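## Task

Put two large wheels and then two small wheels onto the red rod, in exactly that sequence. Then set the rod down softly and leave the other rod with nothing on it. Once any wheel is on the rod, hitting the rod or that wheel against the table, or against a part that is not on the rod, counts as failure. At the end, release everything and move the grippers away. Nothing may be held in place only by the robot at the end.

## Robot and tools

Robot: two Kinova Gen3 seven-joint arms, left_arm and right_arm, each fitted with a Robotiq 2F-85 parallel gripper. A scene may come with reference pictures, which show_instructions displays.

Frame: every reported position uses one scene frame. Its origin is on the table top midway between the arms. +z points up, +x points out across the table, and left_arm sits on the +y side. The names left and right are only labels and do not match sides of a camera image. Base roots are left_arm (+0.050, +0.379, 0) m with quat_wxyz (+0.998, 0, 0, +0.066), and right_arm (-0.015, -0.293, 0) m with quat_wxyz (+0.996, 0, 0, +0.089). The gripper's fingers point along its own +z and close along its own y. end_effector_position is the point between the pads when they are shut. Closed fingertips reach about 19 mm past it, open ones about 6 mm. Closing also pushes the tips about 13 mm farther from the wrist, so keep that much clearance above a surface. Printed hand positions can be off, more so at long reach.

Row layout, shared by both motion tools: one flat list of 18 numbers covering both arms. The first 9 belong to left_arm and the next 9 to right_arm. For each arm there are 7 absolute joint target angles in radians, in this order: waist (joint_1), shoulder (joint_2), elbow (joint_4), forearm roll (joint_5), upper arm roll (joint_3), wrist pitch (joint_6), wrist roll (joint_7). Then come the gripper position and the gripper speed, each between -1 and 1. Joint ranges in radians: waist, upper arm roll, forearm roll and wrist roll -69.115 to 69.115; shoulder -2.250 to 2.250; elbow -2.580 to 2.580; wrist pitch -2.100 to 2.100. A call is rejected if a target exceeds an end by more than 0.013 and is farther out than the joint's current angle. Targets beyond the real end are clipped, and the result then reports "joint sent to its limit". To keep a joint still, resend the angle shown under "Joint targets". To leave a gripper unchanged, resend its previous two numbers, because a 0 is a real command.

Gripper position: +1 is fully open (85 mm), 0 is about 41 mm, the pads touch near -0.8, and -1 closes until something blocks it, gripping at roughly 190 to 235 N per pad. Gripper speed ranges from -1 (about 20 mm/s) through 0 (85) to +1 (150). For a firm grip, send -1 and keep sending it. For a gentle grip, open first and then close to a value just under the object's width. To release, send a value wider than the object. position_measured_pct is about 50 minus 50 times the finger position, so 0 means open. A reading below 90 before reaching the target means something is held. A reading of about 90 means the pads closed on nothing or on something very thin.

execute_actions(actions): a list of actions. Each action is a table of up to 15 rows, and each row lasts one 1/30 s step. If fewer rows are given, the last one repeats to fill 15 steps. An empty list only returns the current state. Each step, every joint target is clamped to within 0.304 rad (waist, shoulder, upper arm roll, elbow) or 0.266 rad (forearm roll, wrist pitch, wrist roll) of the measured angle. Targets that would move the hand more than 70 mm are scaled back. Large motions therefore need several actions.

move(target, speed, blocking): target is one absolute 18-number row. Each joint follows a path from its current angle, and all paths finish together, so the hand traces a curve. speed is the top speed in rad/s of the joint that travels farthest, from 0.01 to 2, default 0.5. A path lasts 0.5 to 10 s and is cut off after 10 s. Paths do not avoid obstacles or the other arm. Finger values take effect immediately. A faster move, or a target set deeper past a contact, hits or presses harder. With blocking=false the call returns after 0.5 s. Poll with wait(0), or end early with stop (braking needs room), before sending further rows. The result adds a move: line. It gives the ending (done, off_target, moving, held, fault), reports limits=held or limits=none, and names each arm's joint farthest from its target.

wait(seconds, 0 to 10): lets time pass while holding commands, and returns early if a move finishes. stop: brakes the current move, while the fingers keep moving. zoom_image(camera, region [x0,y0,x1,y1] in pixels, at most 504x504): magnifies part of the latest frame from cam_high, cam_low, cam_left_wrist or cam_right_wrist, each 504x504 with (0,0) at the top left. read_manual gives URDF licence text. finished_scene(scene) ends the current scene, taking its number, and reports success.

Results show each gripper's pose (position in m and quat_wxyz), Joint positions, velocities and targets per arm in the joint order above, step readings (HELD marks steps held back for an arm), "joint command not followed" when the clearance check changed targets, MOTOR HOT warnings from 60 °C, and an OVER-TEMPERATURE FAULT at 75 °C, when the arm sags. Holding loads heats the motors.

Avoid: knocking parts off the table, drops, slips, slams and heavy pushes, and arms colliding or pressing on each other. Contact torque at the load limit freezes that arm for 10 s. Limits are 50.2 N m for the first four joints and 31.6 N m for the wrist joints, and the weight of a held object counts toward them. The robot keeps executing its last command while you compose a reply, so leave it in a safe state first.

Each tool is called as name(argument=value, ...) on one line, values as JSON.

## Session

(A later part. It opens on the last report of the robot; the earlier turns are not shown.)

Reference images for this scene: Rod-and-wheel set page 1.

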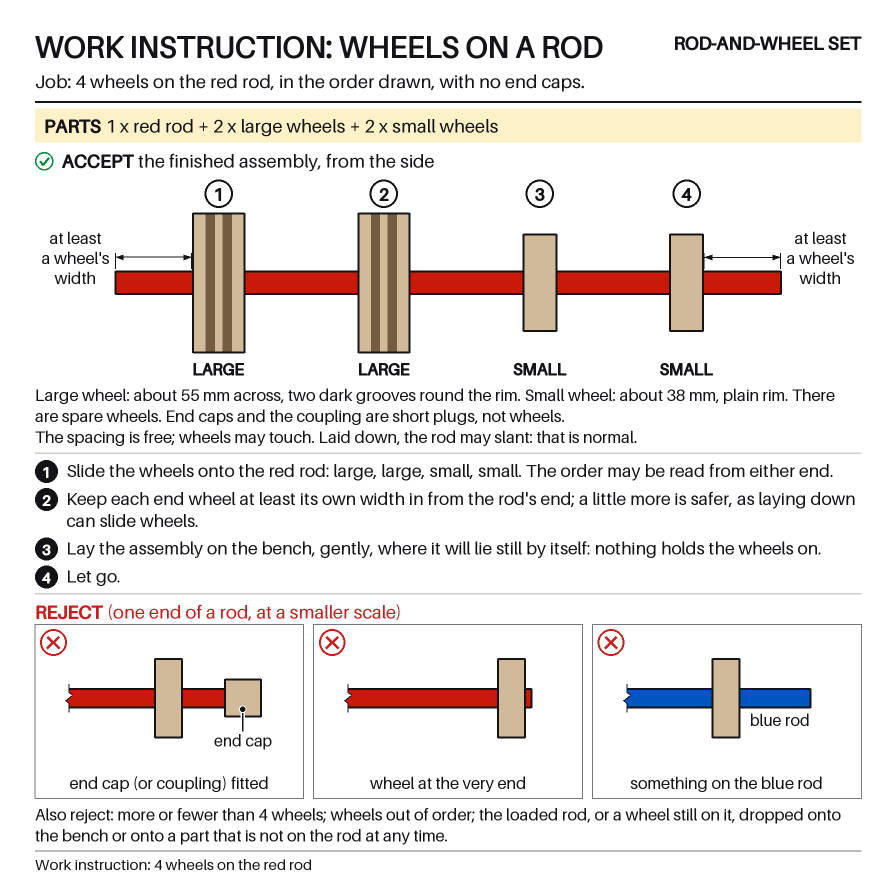

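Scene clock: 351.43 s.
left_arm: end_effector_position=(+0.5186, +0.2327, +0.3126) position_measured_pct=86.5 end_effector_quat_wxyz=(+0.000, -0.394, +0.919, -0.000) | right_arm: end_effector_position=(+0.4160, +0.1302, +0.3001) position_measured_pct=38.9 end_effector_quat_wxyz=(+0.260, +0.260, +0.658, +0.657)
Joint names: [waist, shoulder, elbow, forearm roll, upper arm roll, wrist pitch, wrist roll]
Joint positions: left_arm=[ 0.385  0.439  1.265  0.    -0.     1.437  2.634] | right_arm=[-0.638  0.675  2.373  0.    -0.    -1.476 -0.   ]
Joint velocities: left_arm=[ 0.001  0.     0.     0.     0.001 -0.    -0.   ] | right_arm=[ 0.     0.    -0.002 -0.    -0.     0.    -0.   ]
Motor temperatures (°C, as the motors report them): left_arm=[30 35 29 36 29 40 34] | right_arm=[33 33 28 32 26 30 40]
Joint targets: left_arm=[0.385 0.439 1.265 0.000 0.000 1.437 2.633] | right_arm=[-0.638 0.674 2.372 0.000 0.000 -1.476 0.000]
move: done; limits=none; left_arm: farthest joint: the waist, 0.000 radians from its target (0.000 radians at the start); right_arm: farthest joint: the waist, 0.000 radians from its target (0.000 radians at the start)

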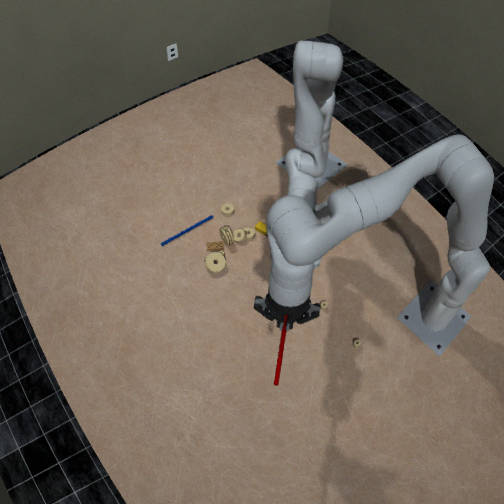

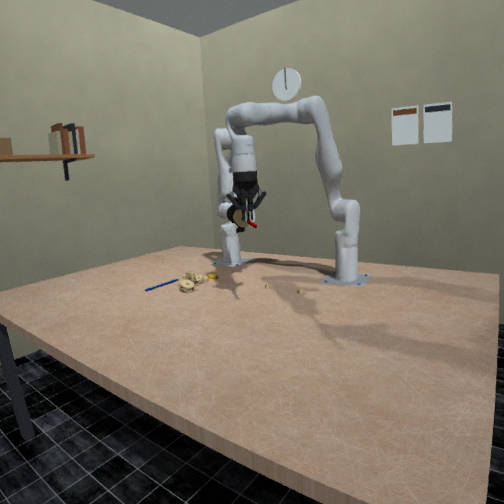

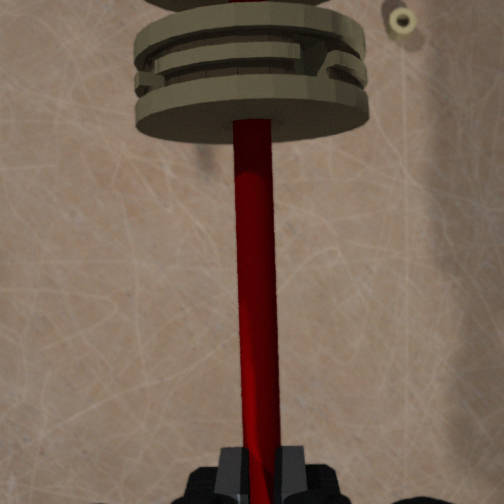

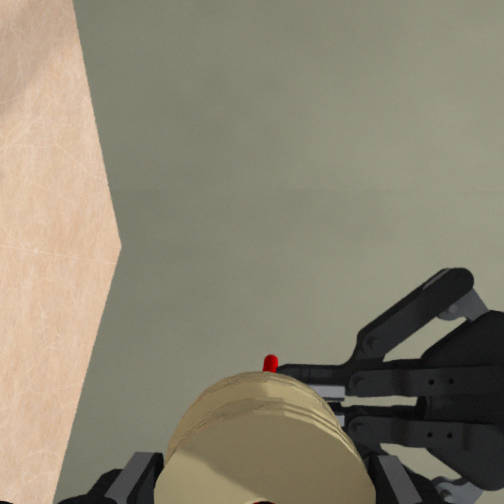

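move(target=[0.3848,0.4390,1.2654,0,0,1.4372,2.6334,-1,-1, -0.638,0.6915,2.2525,0,0,-1.3732,0,-1,-0.5], speed=0.06)

Scene clock: 354.87 s.
left_arm: end_effector_position=(+0.5186, +0.2328, +0.3126) position_measured_pct=86.5 end_effector_quat_wxyz=(+0.000, -0.394, +0.919, -0.000) | right_arm: end_effector_position=(+0.4418, +0.1575, +0.3002) position_measured_pct=38.9 end_effector_quat_wxyz=(+0.260, +0.260, +0.658, +0.657)
Joint names: [waist, shoulder, elbow, forearm roll, upper arm roll, wrist pitch, wrist roll]
Joint positions: left_arm=[ 0.385  0.439  1.265  0.    -0.     1.437  2.634] | right_arm=[-0.638  0.692  2.253  0.    -0.    -1.373 -0.   ]
Joint velocities: left_arm=[-0.    -0.    -0.    -0.001  0.     0.001 -0.   ] | right_arm=[-0.     0.     0.001 -0.     0.     0.    -0.   ]
Motor temperatures (°C, as the motors report them): left_arm=[30 35 29 36 29 40 34] | right_arm=[33 33 28 32 26 30 40]
Joint targets: left_arm=[0.385 0.439 1.265 0.000 0.000 1.437 2.633] | right_arm=[-0.638 0.692 2.252 0.000 0.000 -1.373 0.000]
move: done; limits=none; left_arm: farthest joint: the waist, 0.000 radians from its target (0.000 radians at the start); right_arm: farthest joint: the waist, 0.000 radians from its target (0.000 radians at the start)

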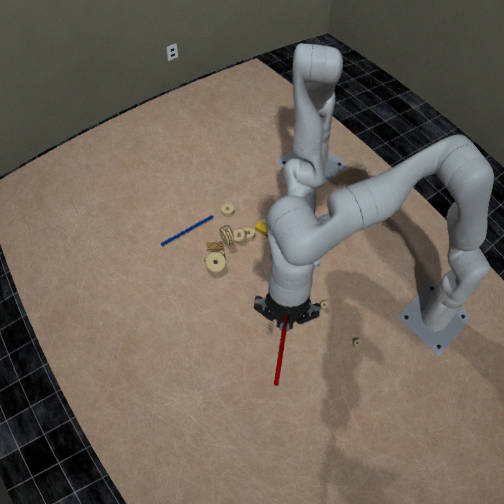

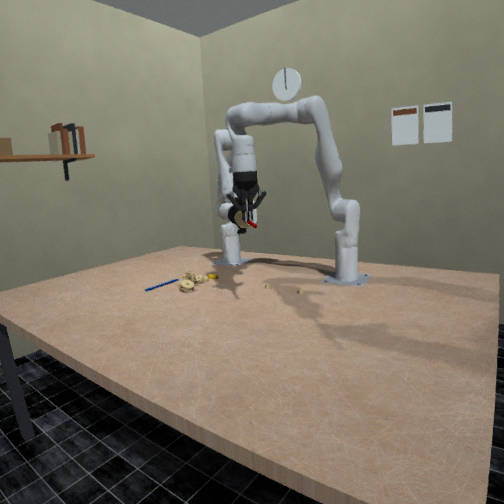

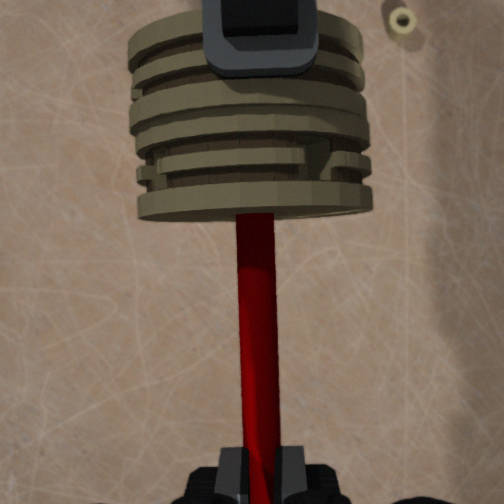

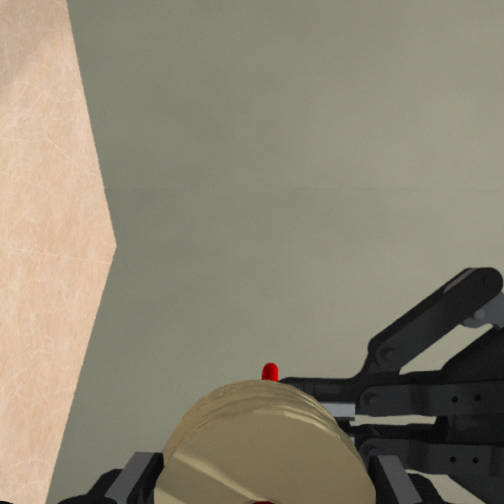

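move(target=[0.3848,0.4390,1.2654,0,0,1.4372,2.6334,-1,-1, -0.638,0.6915,2.2525,0,0,-1.3732,0,0.7,0])

move(target=[0.3848,0.4390,1.2654,0,0,1.4372,2.6334,-1,-1, -0.638,0.6712,2.4916,0,0,-1.592,0,0.7,0], speed=0.4)

Scene clock: 357.60 s.
left_arm: end_effector_position=(+0.5183, +0.2328, +0.3123) position_measured_pct=86.5 end_effector_quat_wxyz=(-0.000, -0.394, +0.919, +0.000) | right_arm: end_effector_position=(+0.4422, +0.1573, +0.3007) position_measured_pct=15.1 end_effector_quat_wxyz=(+0.260, +0.260, +0.657, +0.657)
Joint names: [waist, shoulder, elbow, forearm roll, upper arm roll, wrist pitch, wrist roll]
Joint positions: left_arm=[ 0.385  0.439  1.266 -0.    -0.     1.437  2.633] | right_arm=[-0.638  0.692  2.252 -0.     0.    -1.373  0.   ]
Joint velocities: left_arm=[ 0.    -0.    -0.    -0.    -0.001 -0.001 -0.001] | right_arm=[-0.    -0.    -0.002 -0.001  0.    -0.    -0.   ]
Motor temperatures (°C, as the motors report them): left_arm=[30 35 29 36 29 40 34] | right_arm=[33 33 28 32 26 30 40]
Joint targets: left_arm=[0.385 0.439 1.265 0.000 0.000 1.437 2.633] | right_arm=[-0.638 0.692 2.252 0.000 0.000 -1.373 0.000]
move: done; limits=none; left_arm: farthest joint: the waist, 0.000 radians from its target (0.000 radians at the start); right_arm: farthest joint: the waist, 0.000 radians from its target (0.000 radians at the start)

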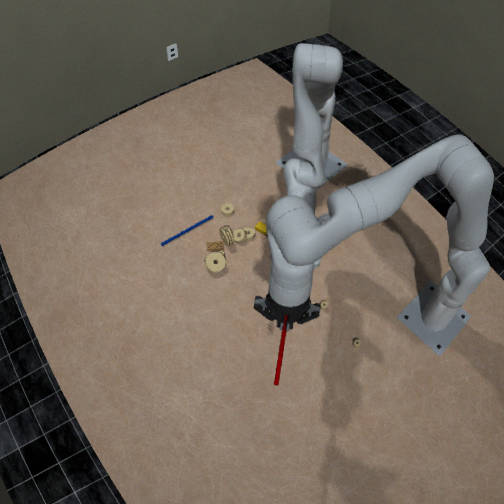

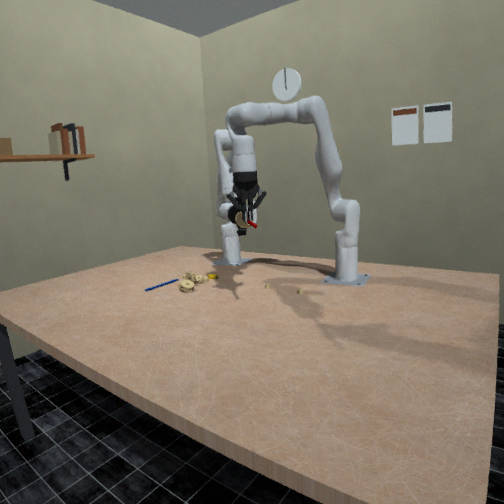

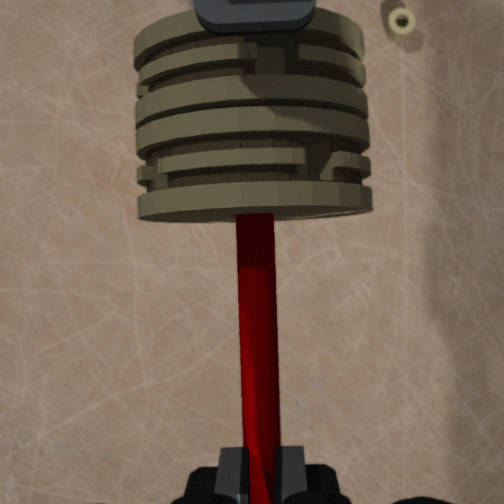

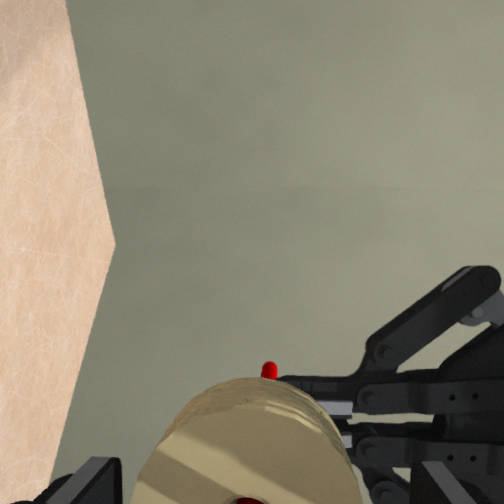

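Scene clock: 358.63 s.
left_arm: end_effector_position=(+0.5183, +0.2328, +0.3123) position_measured_pct=86.5 end_effector_quat_wxyz=(-0.000, -0.394, +0.919, +0.000) | right_arm: end_effector_position=(+0.3908, +0.1026, +0.3000) position_measured_pct=15.1 end_effector_quat_wxyz=(+0.260, +0.260, +0.657, +0.657)
Joint names: [waist, shoulder, elbow, forearm roll, upper arm roll, wrist pitch, wrist roll]
Joint positions: left_arm=[ 0.385  0.439  1.266 -0.    -0.     1.437  2.633] | right_arm=[-0.638  0.671  2.492  0.    -0.    -1.592  0.   ]
Joint velocities: left_arm=[-0.    -0.001  0.    -0.001  0.     0.     0.   ] | right_arm=[-0.001 -0.    -0.     0.     0.    -0.    -0.   ]
Motor temperatures (°C, as the motors report them): left_arm=[30 35 29 36 29 40 34] | right_arm=[33 33 28 32 26 30 40]
Joint targets: left_arm=[0.385 0.439 1.265 0.000 0.000 1.437 2.633] | right_arm=[-0.638 0.671 2.492 0.000 0.000 -1.592 0.000]
move: done; limits=none; left_arm: farthest joint: the waist, 0.000 radians from its target (0.000 radians at the start); right_arm: farthest joint: the waist, 0.000 radians from its target (0.000 radians at the start)

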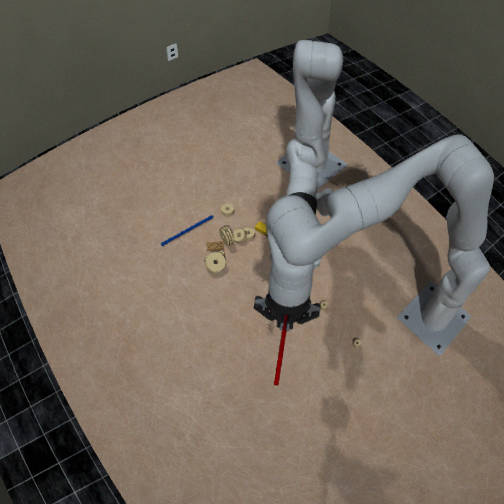

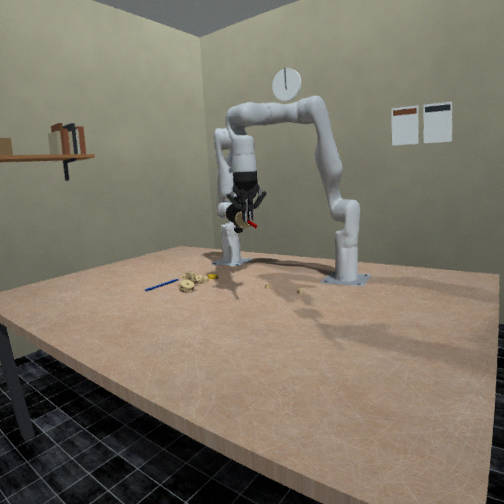

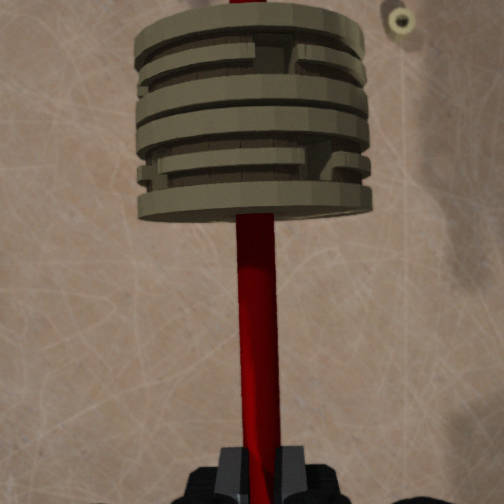

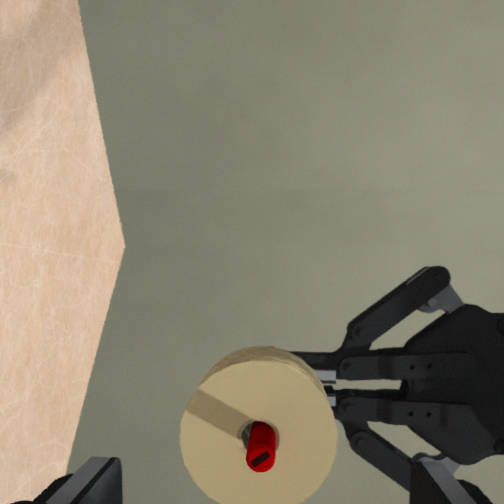

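move(target=[0.3848,0.4390,1.2654,0,0,1.4372,2.6334,-1,-1, 0.0573,0.2794,2.0576,0,0,0.8046,0,0.15,0], speed=1.2)

move(target=[0.3848,0.4390,1.2654,0,0,1.4372,2.6334,-1,-1, 0.0573,0.4293,2.1509,0,0,0.5614,0,0.15,0], speed=0.6)

Scene clock: 369.50 s.
left_arm: end_effector_position=(+0.5183, +0.2328, +0.3123) position_measured_pct=86.5 end_effector_quat_wxyz=(-0.000, -0.394, +0.919, +0.000) | right_arm: end_effector_position=(+0.3280, -0.2762, +0.1599) position_measured_pct=42.5 end_effector_quat_wxyz=(-0.000, +0.663, +0.749, -0.000)
Joint names: [waist, shoulder, elbow, forearm roll, upper arm roll, wrist pitch, wrist roll]
Joint positions: left_arm=[ 0.385  0.439  1.266 -0.    -0.     1.437  2.633] | right_arm=[ 0.057  0.28   2.058  0.     0.     0.805 -0.   ]
Joint velocities: left_arm=[-0.001  0.001  0.     0.    -0.    -0.001  0.   ] | right_arm=[ 0.003 -0.001 -0.001  0.    -0.     0.    -0.   ]
Motor temperatures (°C, as the motors report them): left_arm=[30 35 29 36 29 40 34] | right_arm=[33 33 28 32 26 30 40]
Joint targets: left_arm=[0.385 0.439 1.265 0.000 0.000 1.437 2.633] | right_arm=[0.057 0.279 2.058 0.000 0.000 0.805 0.000]
move: done; limits=none; left_arm: farthest joint: the waist, 0.000 radians from its target (0.000 radians at the start); right_arm: farthest joint: the waist, 0.000 radians from its target (0.695 radians at the start)

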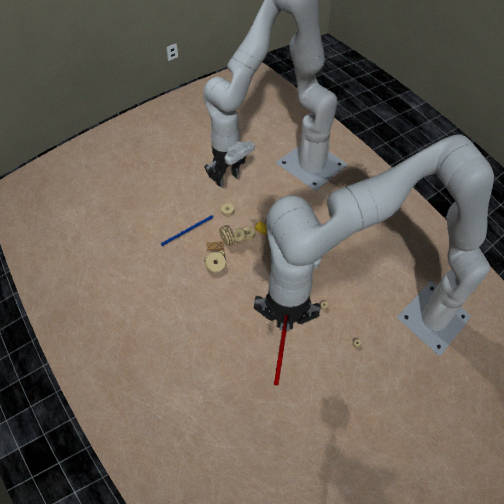

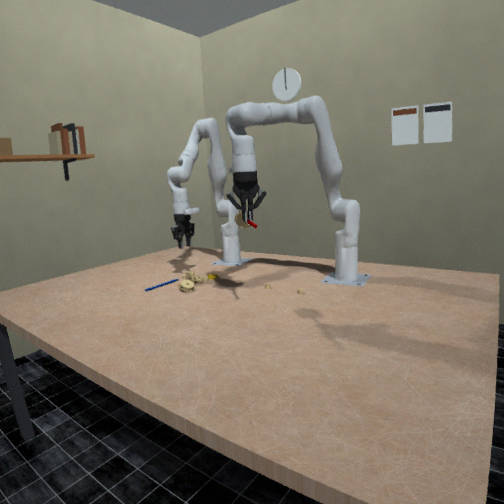

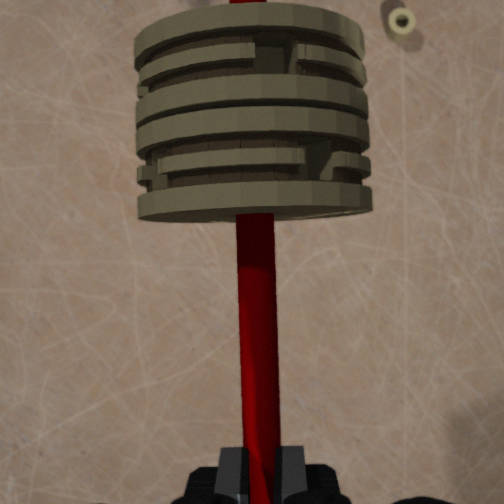

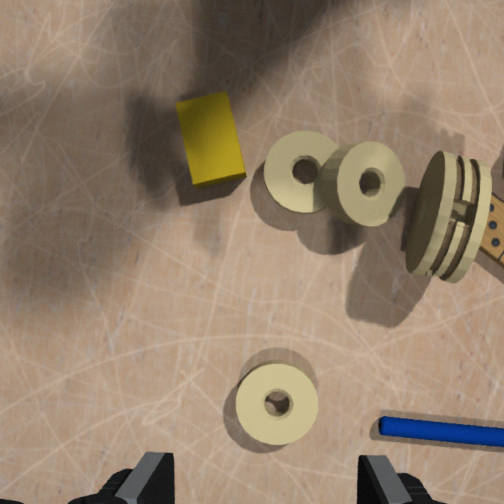

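Scene clock: 370.43 s.
left_arm: end_effector_position=(+0.5183, +0.2328, +0.3123) position_measured_pct=86.5 end_effector_quat_wxyz=(-0.000, -0.394, +0.919, +0.000) | right_arm: end_effector_position=(+0.3280, -0.2763, +0.0901) position_measured_pct=42.5 end_effector_quat_wxyz=(+0.000, +0.663, +0.749, +0.000)
Joint names: [waist, shoulder, elbow, forearm roll, upper arm roll, wrist pitch, wrist roll]
Joint positions: left_arm=[ 0.385  0.439  1.266 -0.    -0.     1.437  2.633] | right_arm=[ 0.057  0.429  2.151  0.    -0.     0.561 -0.   ]
Joint velocities: left_arm=[ 0.    -0.    -0.     0.001 -0.     0.    -0.001] | right_arm=[-0.     0.003 -0.001 -0.     0.    -0.    -0.   ]
Motor temperatures (°C, as the motors report them): left_arm=[30 35 29 36 29 40 34] | right_arm=[33 33 28 32 26 30 40]
Joint targets: left_arm=[0.385 0.439 1.265 0.000 0.000 1.437 2.633] | right_arm=[0.057 0.429 2.151 0.000 0.000 0.561 0.000]
move: done; limits=none; left_arm: farthest joint: the waist, 0.000 radians from its target (0.000 radians at the start); right_arm: farthest joint: the waist, 0.000 radians from its target (0.000 radians at the start)

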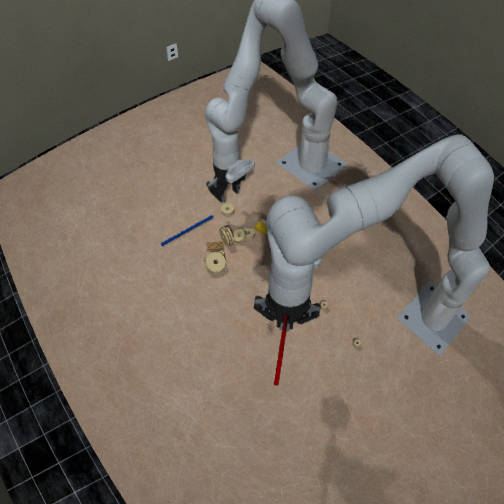

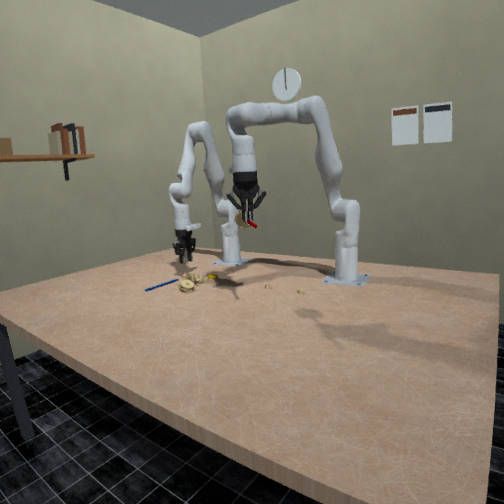

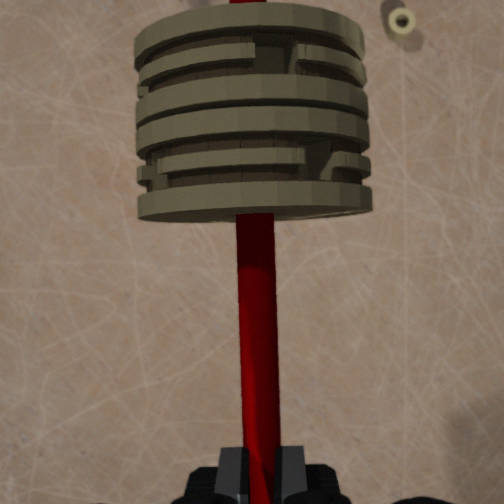

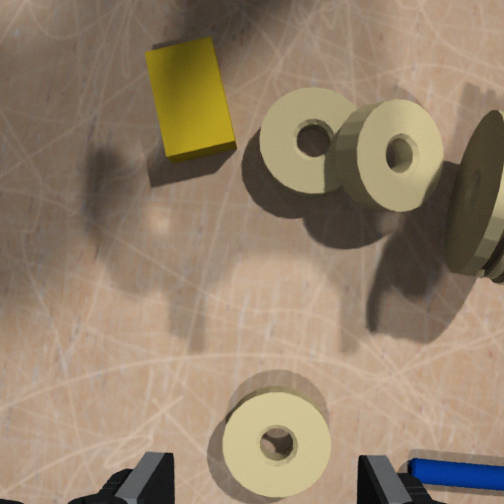

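move(target=[0.3848,0.4390,1.2654,0,0,1.4372,2.6334,-1,-1, 0.0629,0.6117,2.1958,0,0,0.3341,-0.005,0.15,0], speed=0.2)

move(target=[0.3848,0.4390,1.2654,0,0,1.4372,2.6334,-1,-1, 0.0629,0.6117,2.1958,0,0,0.3341,-0.005,-1,-0.5])

Scene clock: 378.93 s.
left_arm: end_effector_position=(+0.5183, +0.2328, +0.3123) position_measured_pct=86.5 end_effector_quat_wxyz=(-0.000, -0.394, +0.919, +0.000) | right_arm: end_effector_position=(+0.3303, -0.2780, +0.0211) position_measured_pct=42.5 end_effector_quat_wxyz=(+0.000, +0.667, +0.745, +0.000)
Joint names: [waist, shoulder, elbow, forearm roll, upper arm roll, wrist pitch, wrist roll]
Joint positions: left_arm=[ 0.385  0.439  1.266 -0.    -0.     1.437  2.633] | right_arm=[ 0.063  0.611  2.196  0.     0.     0.334 -0.005]
Joint velocities: left_arm=[ 0.001  0.    -0.001 -0.001  0.     0.     0.   ] | right_arm=[-0.     0.003  0.001 -0.     0.    -0.     0.   ]
Motor temperatures (°C, as the motors report them): left_arm=[30 35 29 36 29 40 34] | right_arm=[33 33 28 32 26 30 40]
Joint targets: left_arm=[0.385 0.439 1.265 0.000 0.000 1.437 2.633] | right_arm=[0.063 0.612 2.196 0.000 0.000 0.334 -0.005]
move: done; limits=none; left_arm: farthest joint: the waist, 0.000 radians from its target (0.000 radians at the start); right_arm: farthest joint: the waist, 0.000 radians from its target (0.006 radians at the start)

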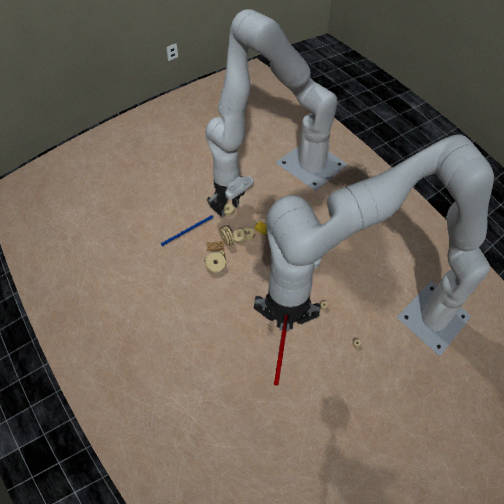

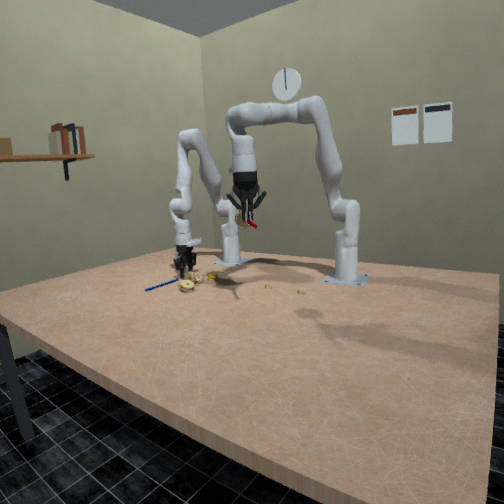

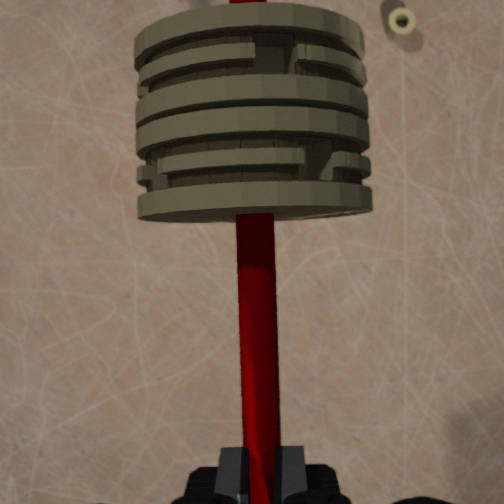

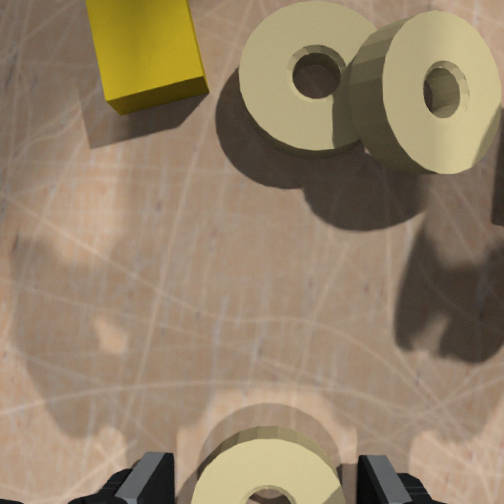

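Scene clock: 379.63 s.
left_arm: end_effector_position=(+0.5183, +0.2328, +0.3123) position_measured_pct=86.5 end_effector_quat_wxyz=(-0.000, -0.394, +0.919, +0.000) | right_arm: end_effector_position=(+0.3303, -0.2780, +0.0218) position_measured_pct=56.7 end_effector_quat_wxyz=(+0.000, +0.667, +0.745, +0.000)
Joint names: [waist, shoulder, elbow, forearm roll, upper arm roll, wrist pitch, wrist roll]
Joint positions: left_arm=[ 0.385  0.439  1.266 -0.    -0.     1.437  2.633] | right_arm=[ 0.063  0.609  2.196 -0.     0.     0.335 -0.005]
Joint velocities: left_arm=[ 0. -0. -0.  0.  0. -0.  0.] | right_arm=[ 0.     0.    -0.001 -0.     0.     0.     0.   ]
Motor temperatures (°C, as the motors report them): left_arm=[30 35 29 36 29 40 34] | right_arm=[33 33 28 32 26 30 40]
Joint targets: left_arm=[0.385 0.439 1.265 0.000 0.000 1.437 2.633] | right_arm=[0.063 0.612 2.196 0.000 0.000 0.334 -0.005]
move: done; limits=none; left_arm: farthest joint: the waist, 0.000 radians from its target (0.000 radians at the start); right_arm: farthest joint: the shoulder, 0.003 radians from its target (0.000 radians at the start)

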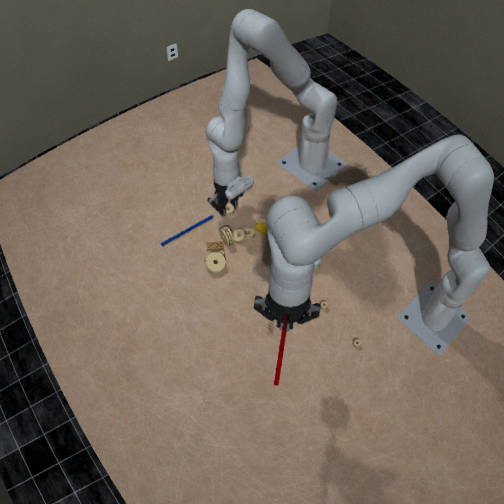

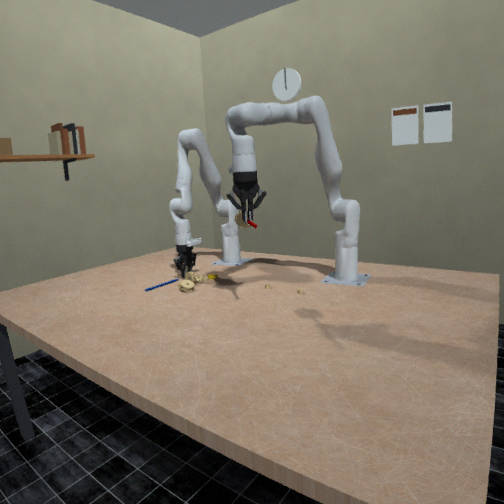

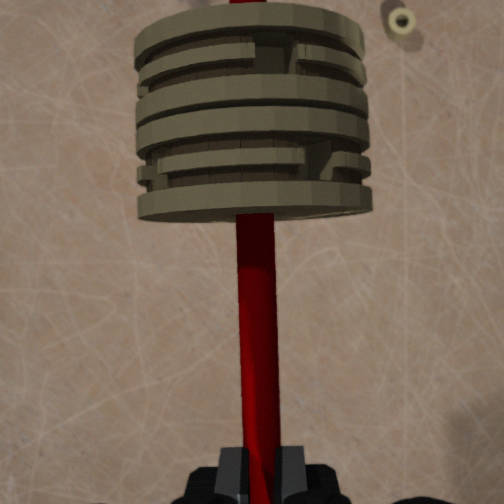

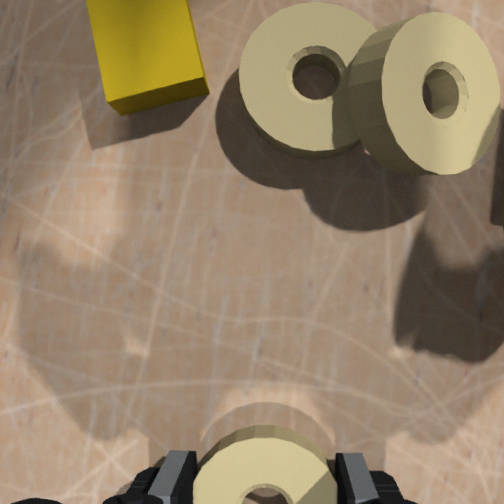

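move(target=[0.3848,0.4390,1.2654,0,0,1.4372,2.6334,-1,-1, 0.0573,0.2794,2.0576,0,0,0.8046,0,-1,-0.5], speed=0.7)

move(target=[0.3848,0.4390,1.2654,0,0,1.4372,2.6334,-1,-1, -0.638,0.6712,2.4600,0,0,-1.5604,0,-1,-0.5], speed=1.2)

move(target=[0.3848,0.4390,1.2654,0,0,1.4372,2.6334,-1,-1, -0.638,0.6722,2.4200,0,0,-1.5214,0,-1,-0.5], speed=0.12)

move(target=[0.3848,0.4390,1.2654,0,0,1.4372,2.6334,-1,-1, -0.638,0.6755,2.3800,0,0,-1.4847,0,-1,-0.5], speed=0.03)

Scene clock: 386.40 s.
left_arm: end_effector_position=(+0.5183, +0.2328, +0.3123) position_measured_pct=86.5 end_effector_quat_wxyz=(-0.000, -0.394, +0.919, +0.000) | right_arm: end_effector_position=(+0.3280, -0.2763, +0.1599) position_measured_pct=56.7 end_effector_quat_wxyz=(-0.000, +0.663, +0.749, -0.000)
Joint names: [waist, shoulder, elbow, forearm roll, upper arm roll, wrist pitch, wrist roll]
Joint positions: left_arm=[ 0.385  0.439  1.266 -0.    -0.     1.437  2.633] | right_arm=[ 0.057  0.28   2.058 -0.     0.     0.805  0.   ]
Joint velocities: left_arm=[ 0.001  0.    -0.    -0.001 -0.    -0.001 -0.   ] | right_arm=[ 0.    -0.003  0.     0.     0.    -0.     0.   ]
Motor temperatures (°C, as the motors report them): left_arm=[30 35 29 36 29 40 34] | right_arm=[33 33 28 32 26 30 40]
Joint targets: left_arm=[0.385 0.439 1.265 0.000 0.000 1.437 2.633] | right_arm=[0.057 0.279 2.058 0.000 0.000 0.805 0.000]
move: done; limits=none; left_arm: farthest joint: the waist, 0.000 radians from its target (0.000 radians at the start); right_arm: farthest joint: the waist, 0.000 radians from its target (0.006 radians at the start)

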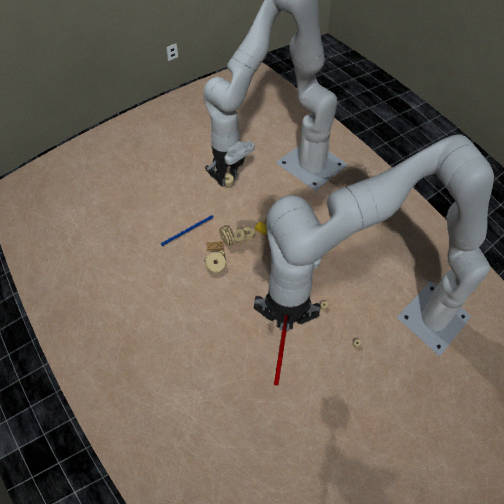

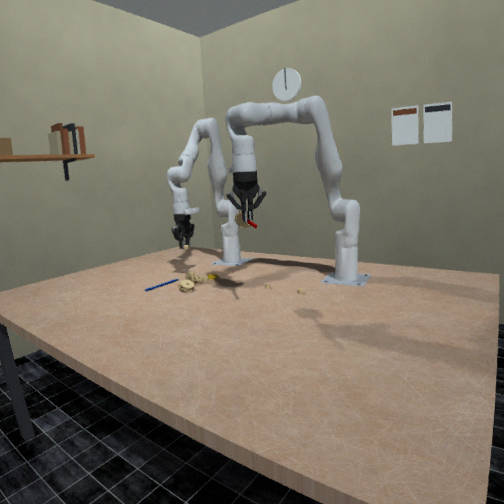

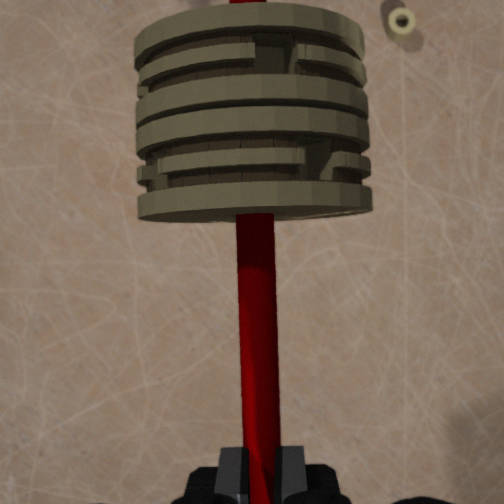

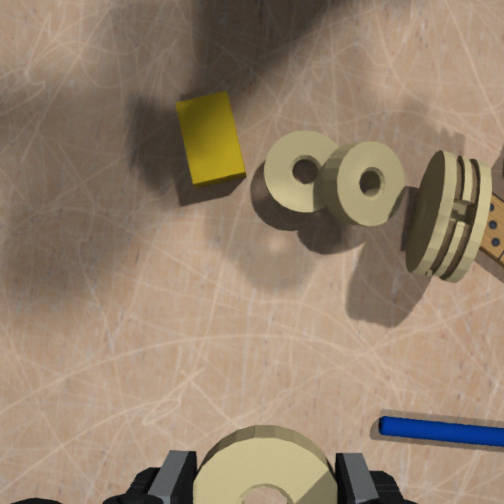

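Scene clock: 389.03 s.
left_arm: end_effector_position=(+0.5183, +0.2328, +0.3123) position_measured_pct=86.5 end_effector_quat_wxyz=(-0.000, -0.394, +0.919, +0.000) | right_arm: end_effector_position=(+0.3977, +0.1097, +0.3001) position_measured_pct=56.7 end_effector_quat_wxyz=(+0.260, +0.260, +0.657, +0.657)
Joint names: [waist, shoulder, elbow, forearm roll, upper arm roll, wrist pitch, wrist roll]
Joint positions: left_arm=[ 0.385  0.439  1.266 -0.    -0.     1.437  2.633] | right_arm=[-0.638  0.671  2.46   0.    -0.    -1.56  -0.   ]
Joint velocities: left_arm=[ 0.    -0.     0.    -0.001 -0.     0.    -0.   ] | right_arm=[-0.003  0.002 -0.     0.     0.    -0.     0.   ]
Motor temperatures (°C, as the motors report them): left_arm=[30 35 29 36 29 40 34] | right_arm=[33 33 28 32 26 30 40]
Joint targets: left_arm=[0.385 0.439 1.265 0.000 0.000 1.437 2.633] | right_arm=[-0.638 0.671 2.460 0.000 0.000 -1.560 0.000]
move: done; limits=none; left_arm: farthest joint: the waist, 0.000 radians from its target (0.000 radians at the start); right_arm: farthest joint: the waist, 0.000 radians from its target (0.695 radians at the start)

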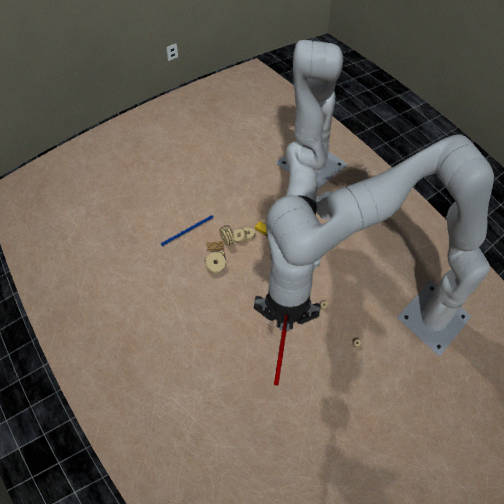

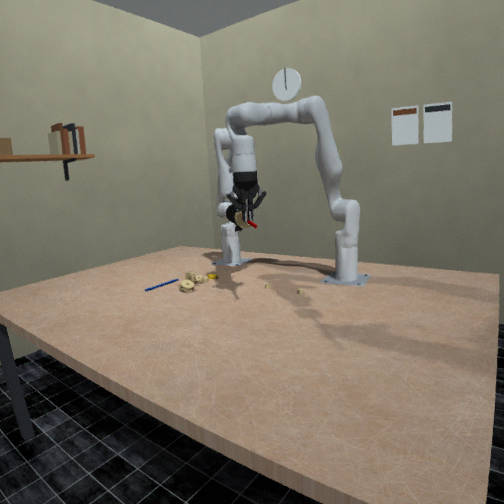

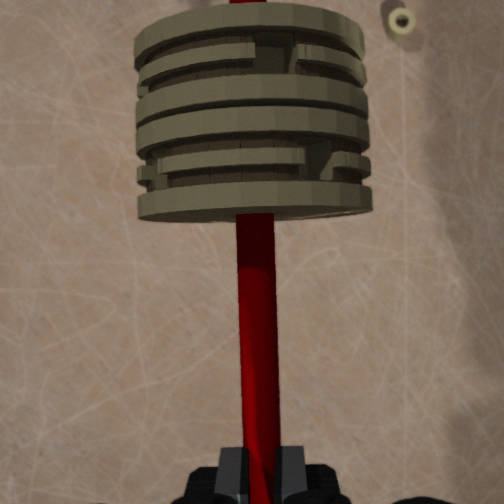

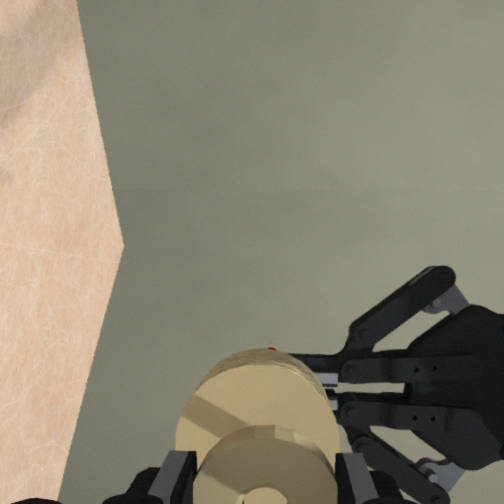

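Scene clock: 389.80 s.
left_arm: end_effector_position=(+0.5183, +0.2328, +0.3123) position_measured_pct=86.5 end_effector_quat_wxyz=(-0.000, -0.394, +0.919, +0.000) | right_arm: end_effector_position=(+0.4062, +0.1190, +0.3001) position_measured_pct=56.7 end_effector_quat_wxyz=(+0.260, +0.260, +0.657, +0.657)
Joint names: [waist, shoulder, elbow, forearm roll, upper arm roll, wrist pitch, wrist roll]
Joint positions: left_arm=[ 0.385  0.439  1.266 -0.    -0.     1.437  2.633] | right_arm=[-0.638  0.672  2.42  -0.    -0.    -1.521  0.   ]
Joint velocities: left_arm=[ 0.    -0.     0.     0.001  0.     0.     0.   ] | right_arm=[ 0.     0.     0.001 -0.     0.     0.    -0.   ]
Motor temperatures (°C, as the motors report them): left_arm=[30 35 29 36 29 40 34] | right_arm=[33 33 28 32 26 30 40]
Joint targets: left_arm=[0.385 0.439 1.265 0.000 0.000 1.437 2.633] | right_arm=[-0.638 0.672 2.420 0.000 0.000 -1.521 0.000]
move: done; limits=none; left_arm: farthest joint: the waist, 0.000 radians from its target (0.000 radians at the start); right_arm: farthest joint: the waist, 0.000 radians from its target (0.000 radians at the start)

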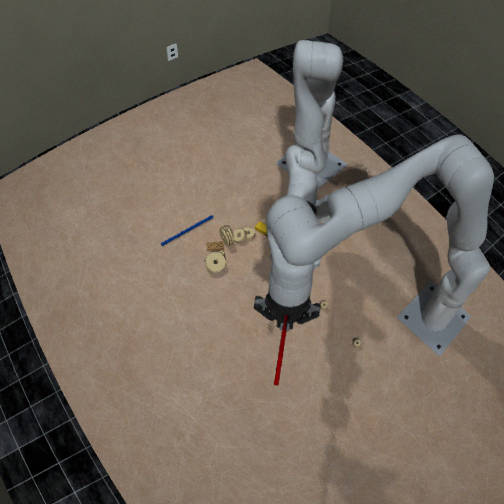

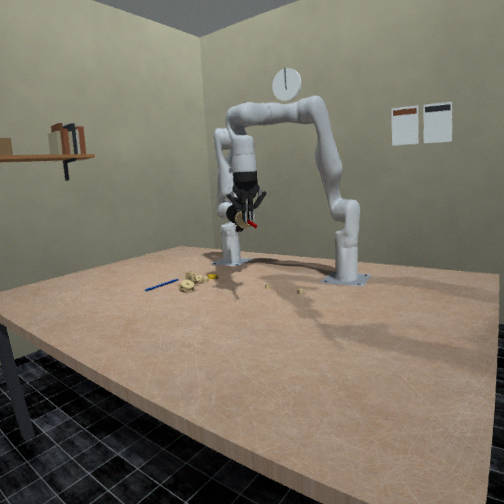

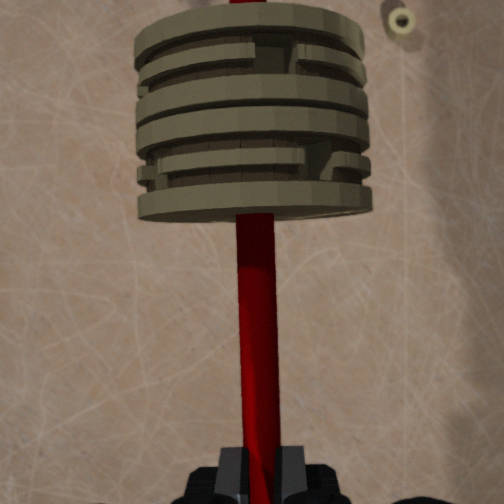

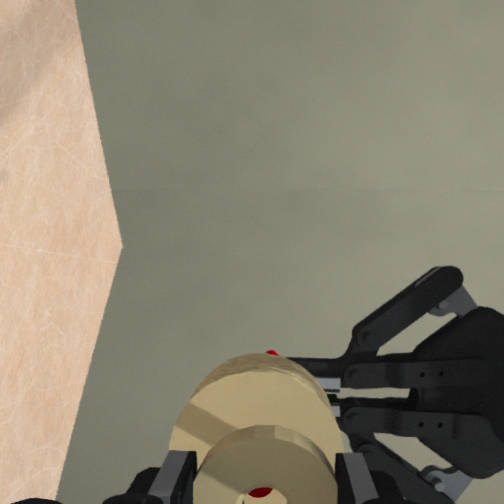

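Scene clock: 391.37 s.
left_arm: end_effector_position=(+0.5184, +0.2328, +0.3124) position_measured_pct=86.5 end_effector_quat_wxyz=(+0.000, -0.394, +0.919, +0.000) | right_arm: end_effector_position=(+0.4147, +0.1283, +0.2997) position_measured_pct=56.7 end_effector_quat_wxyz=(+0.260, +0.260, +0.658, +0.657)
Joint names: [waist, shoulder, elbow, forearm roll, upper arm roll, wrist pitch, wrist roll]
Joint positions: left_arm=[ 0.385  0.439  1.265 -0.    -0.     1.437  2.633] | right_arm=[-0.638  0.676  2.38   0.    -0.    -1.485 -0.   ]
Joint velocities: left_arm=[-0.001 -0.    -0.    -0.    -0.     0.     0.001] | right_arm=[ 0.001  0.     0.     0.    -0.     0.001  0.   ]
Motor temperatures (°C, as the motors report them): left_arm=[30 35 29 36 29 40 34] | right_arm=[33 33 28 32 26 30 40]
Joint targets: left_arm=[0.385 0.439 1.265 0.000 0.000 1.437 2.633] | right_arm=[-0.638 0.676 2.380 0.000 0.000 -1.485 0.000]
move: done; limits=none; left_arm: farthest joint: the waist, 0.000 radians from its target (0.000 radians at the start); right_arm: farthest joint: the waist, 0.000 radians from its target (0.000 radians at the start)

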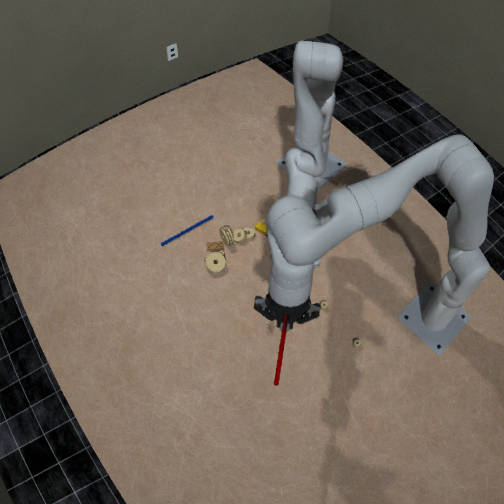

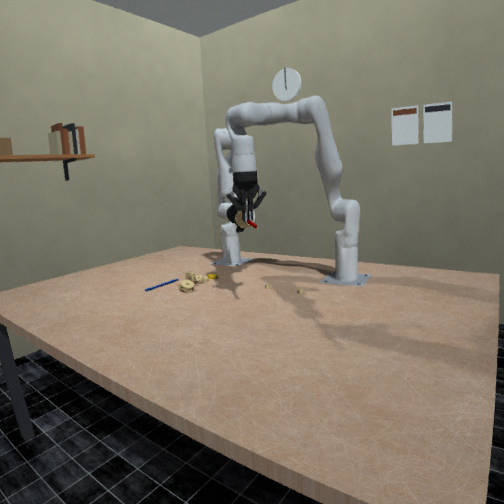

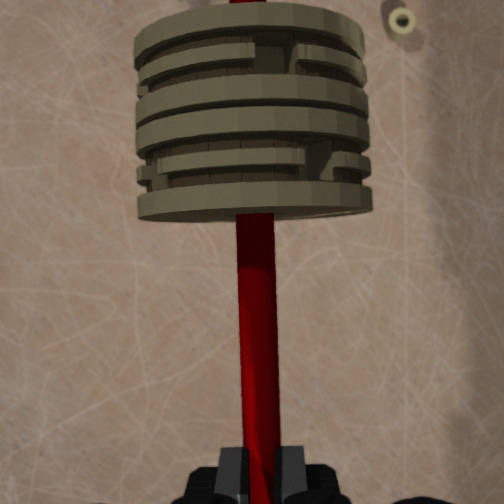

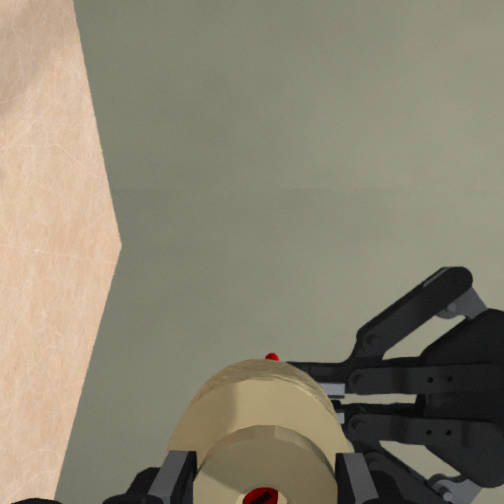

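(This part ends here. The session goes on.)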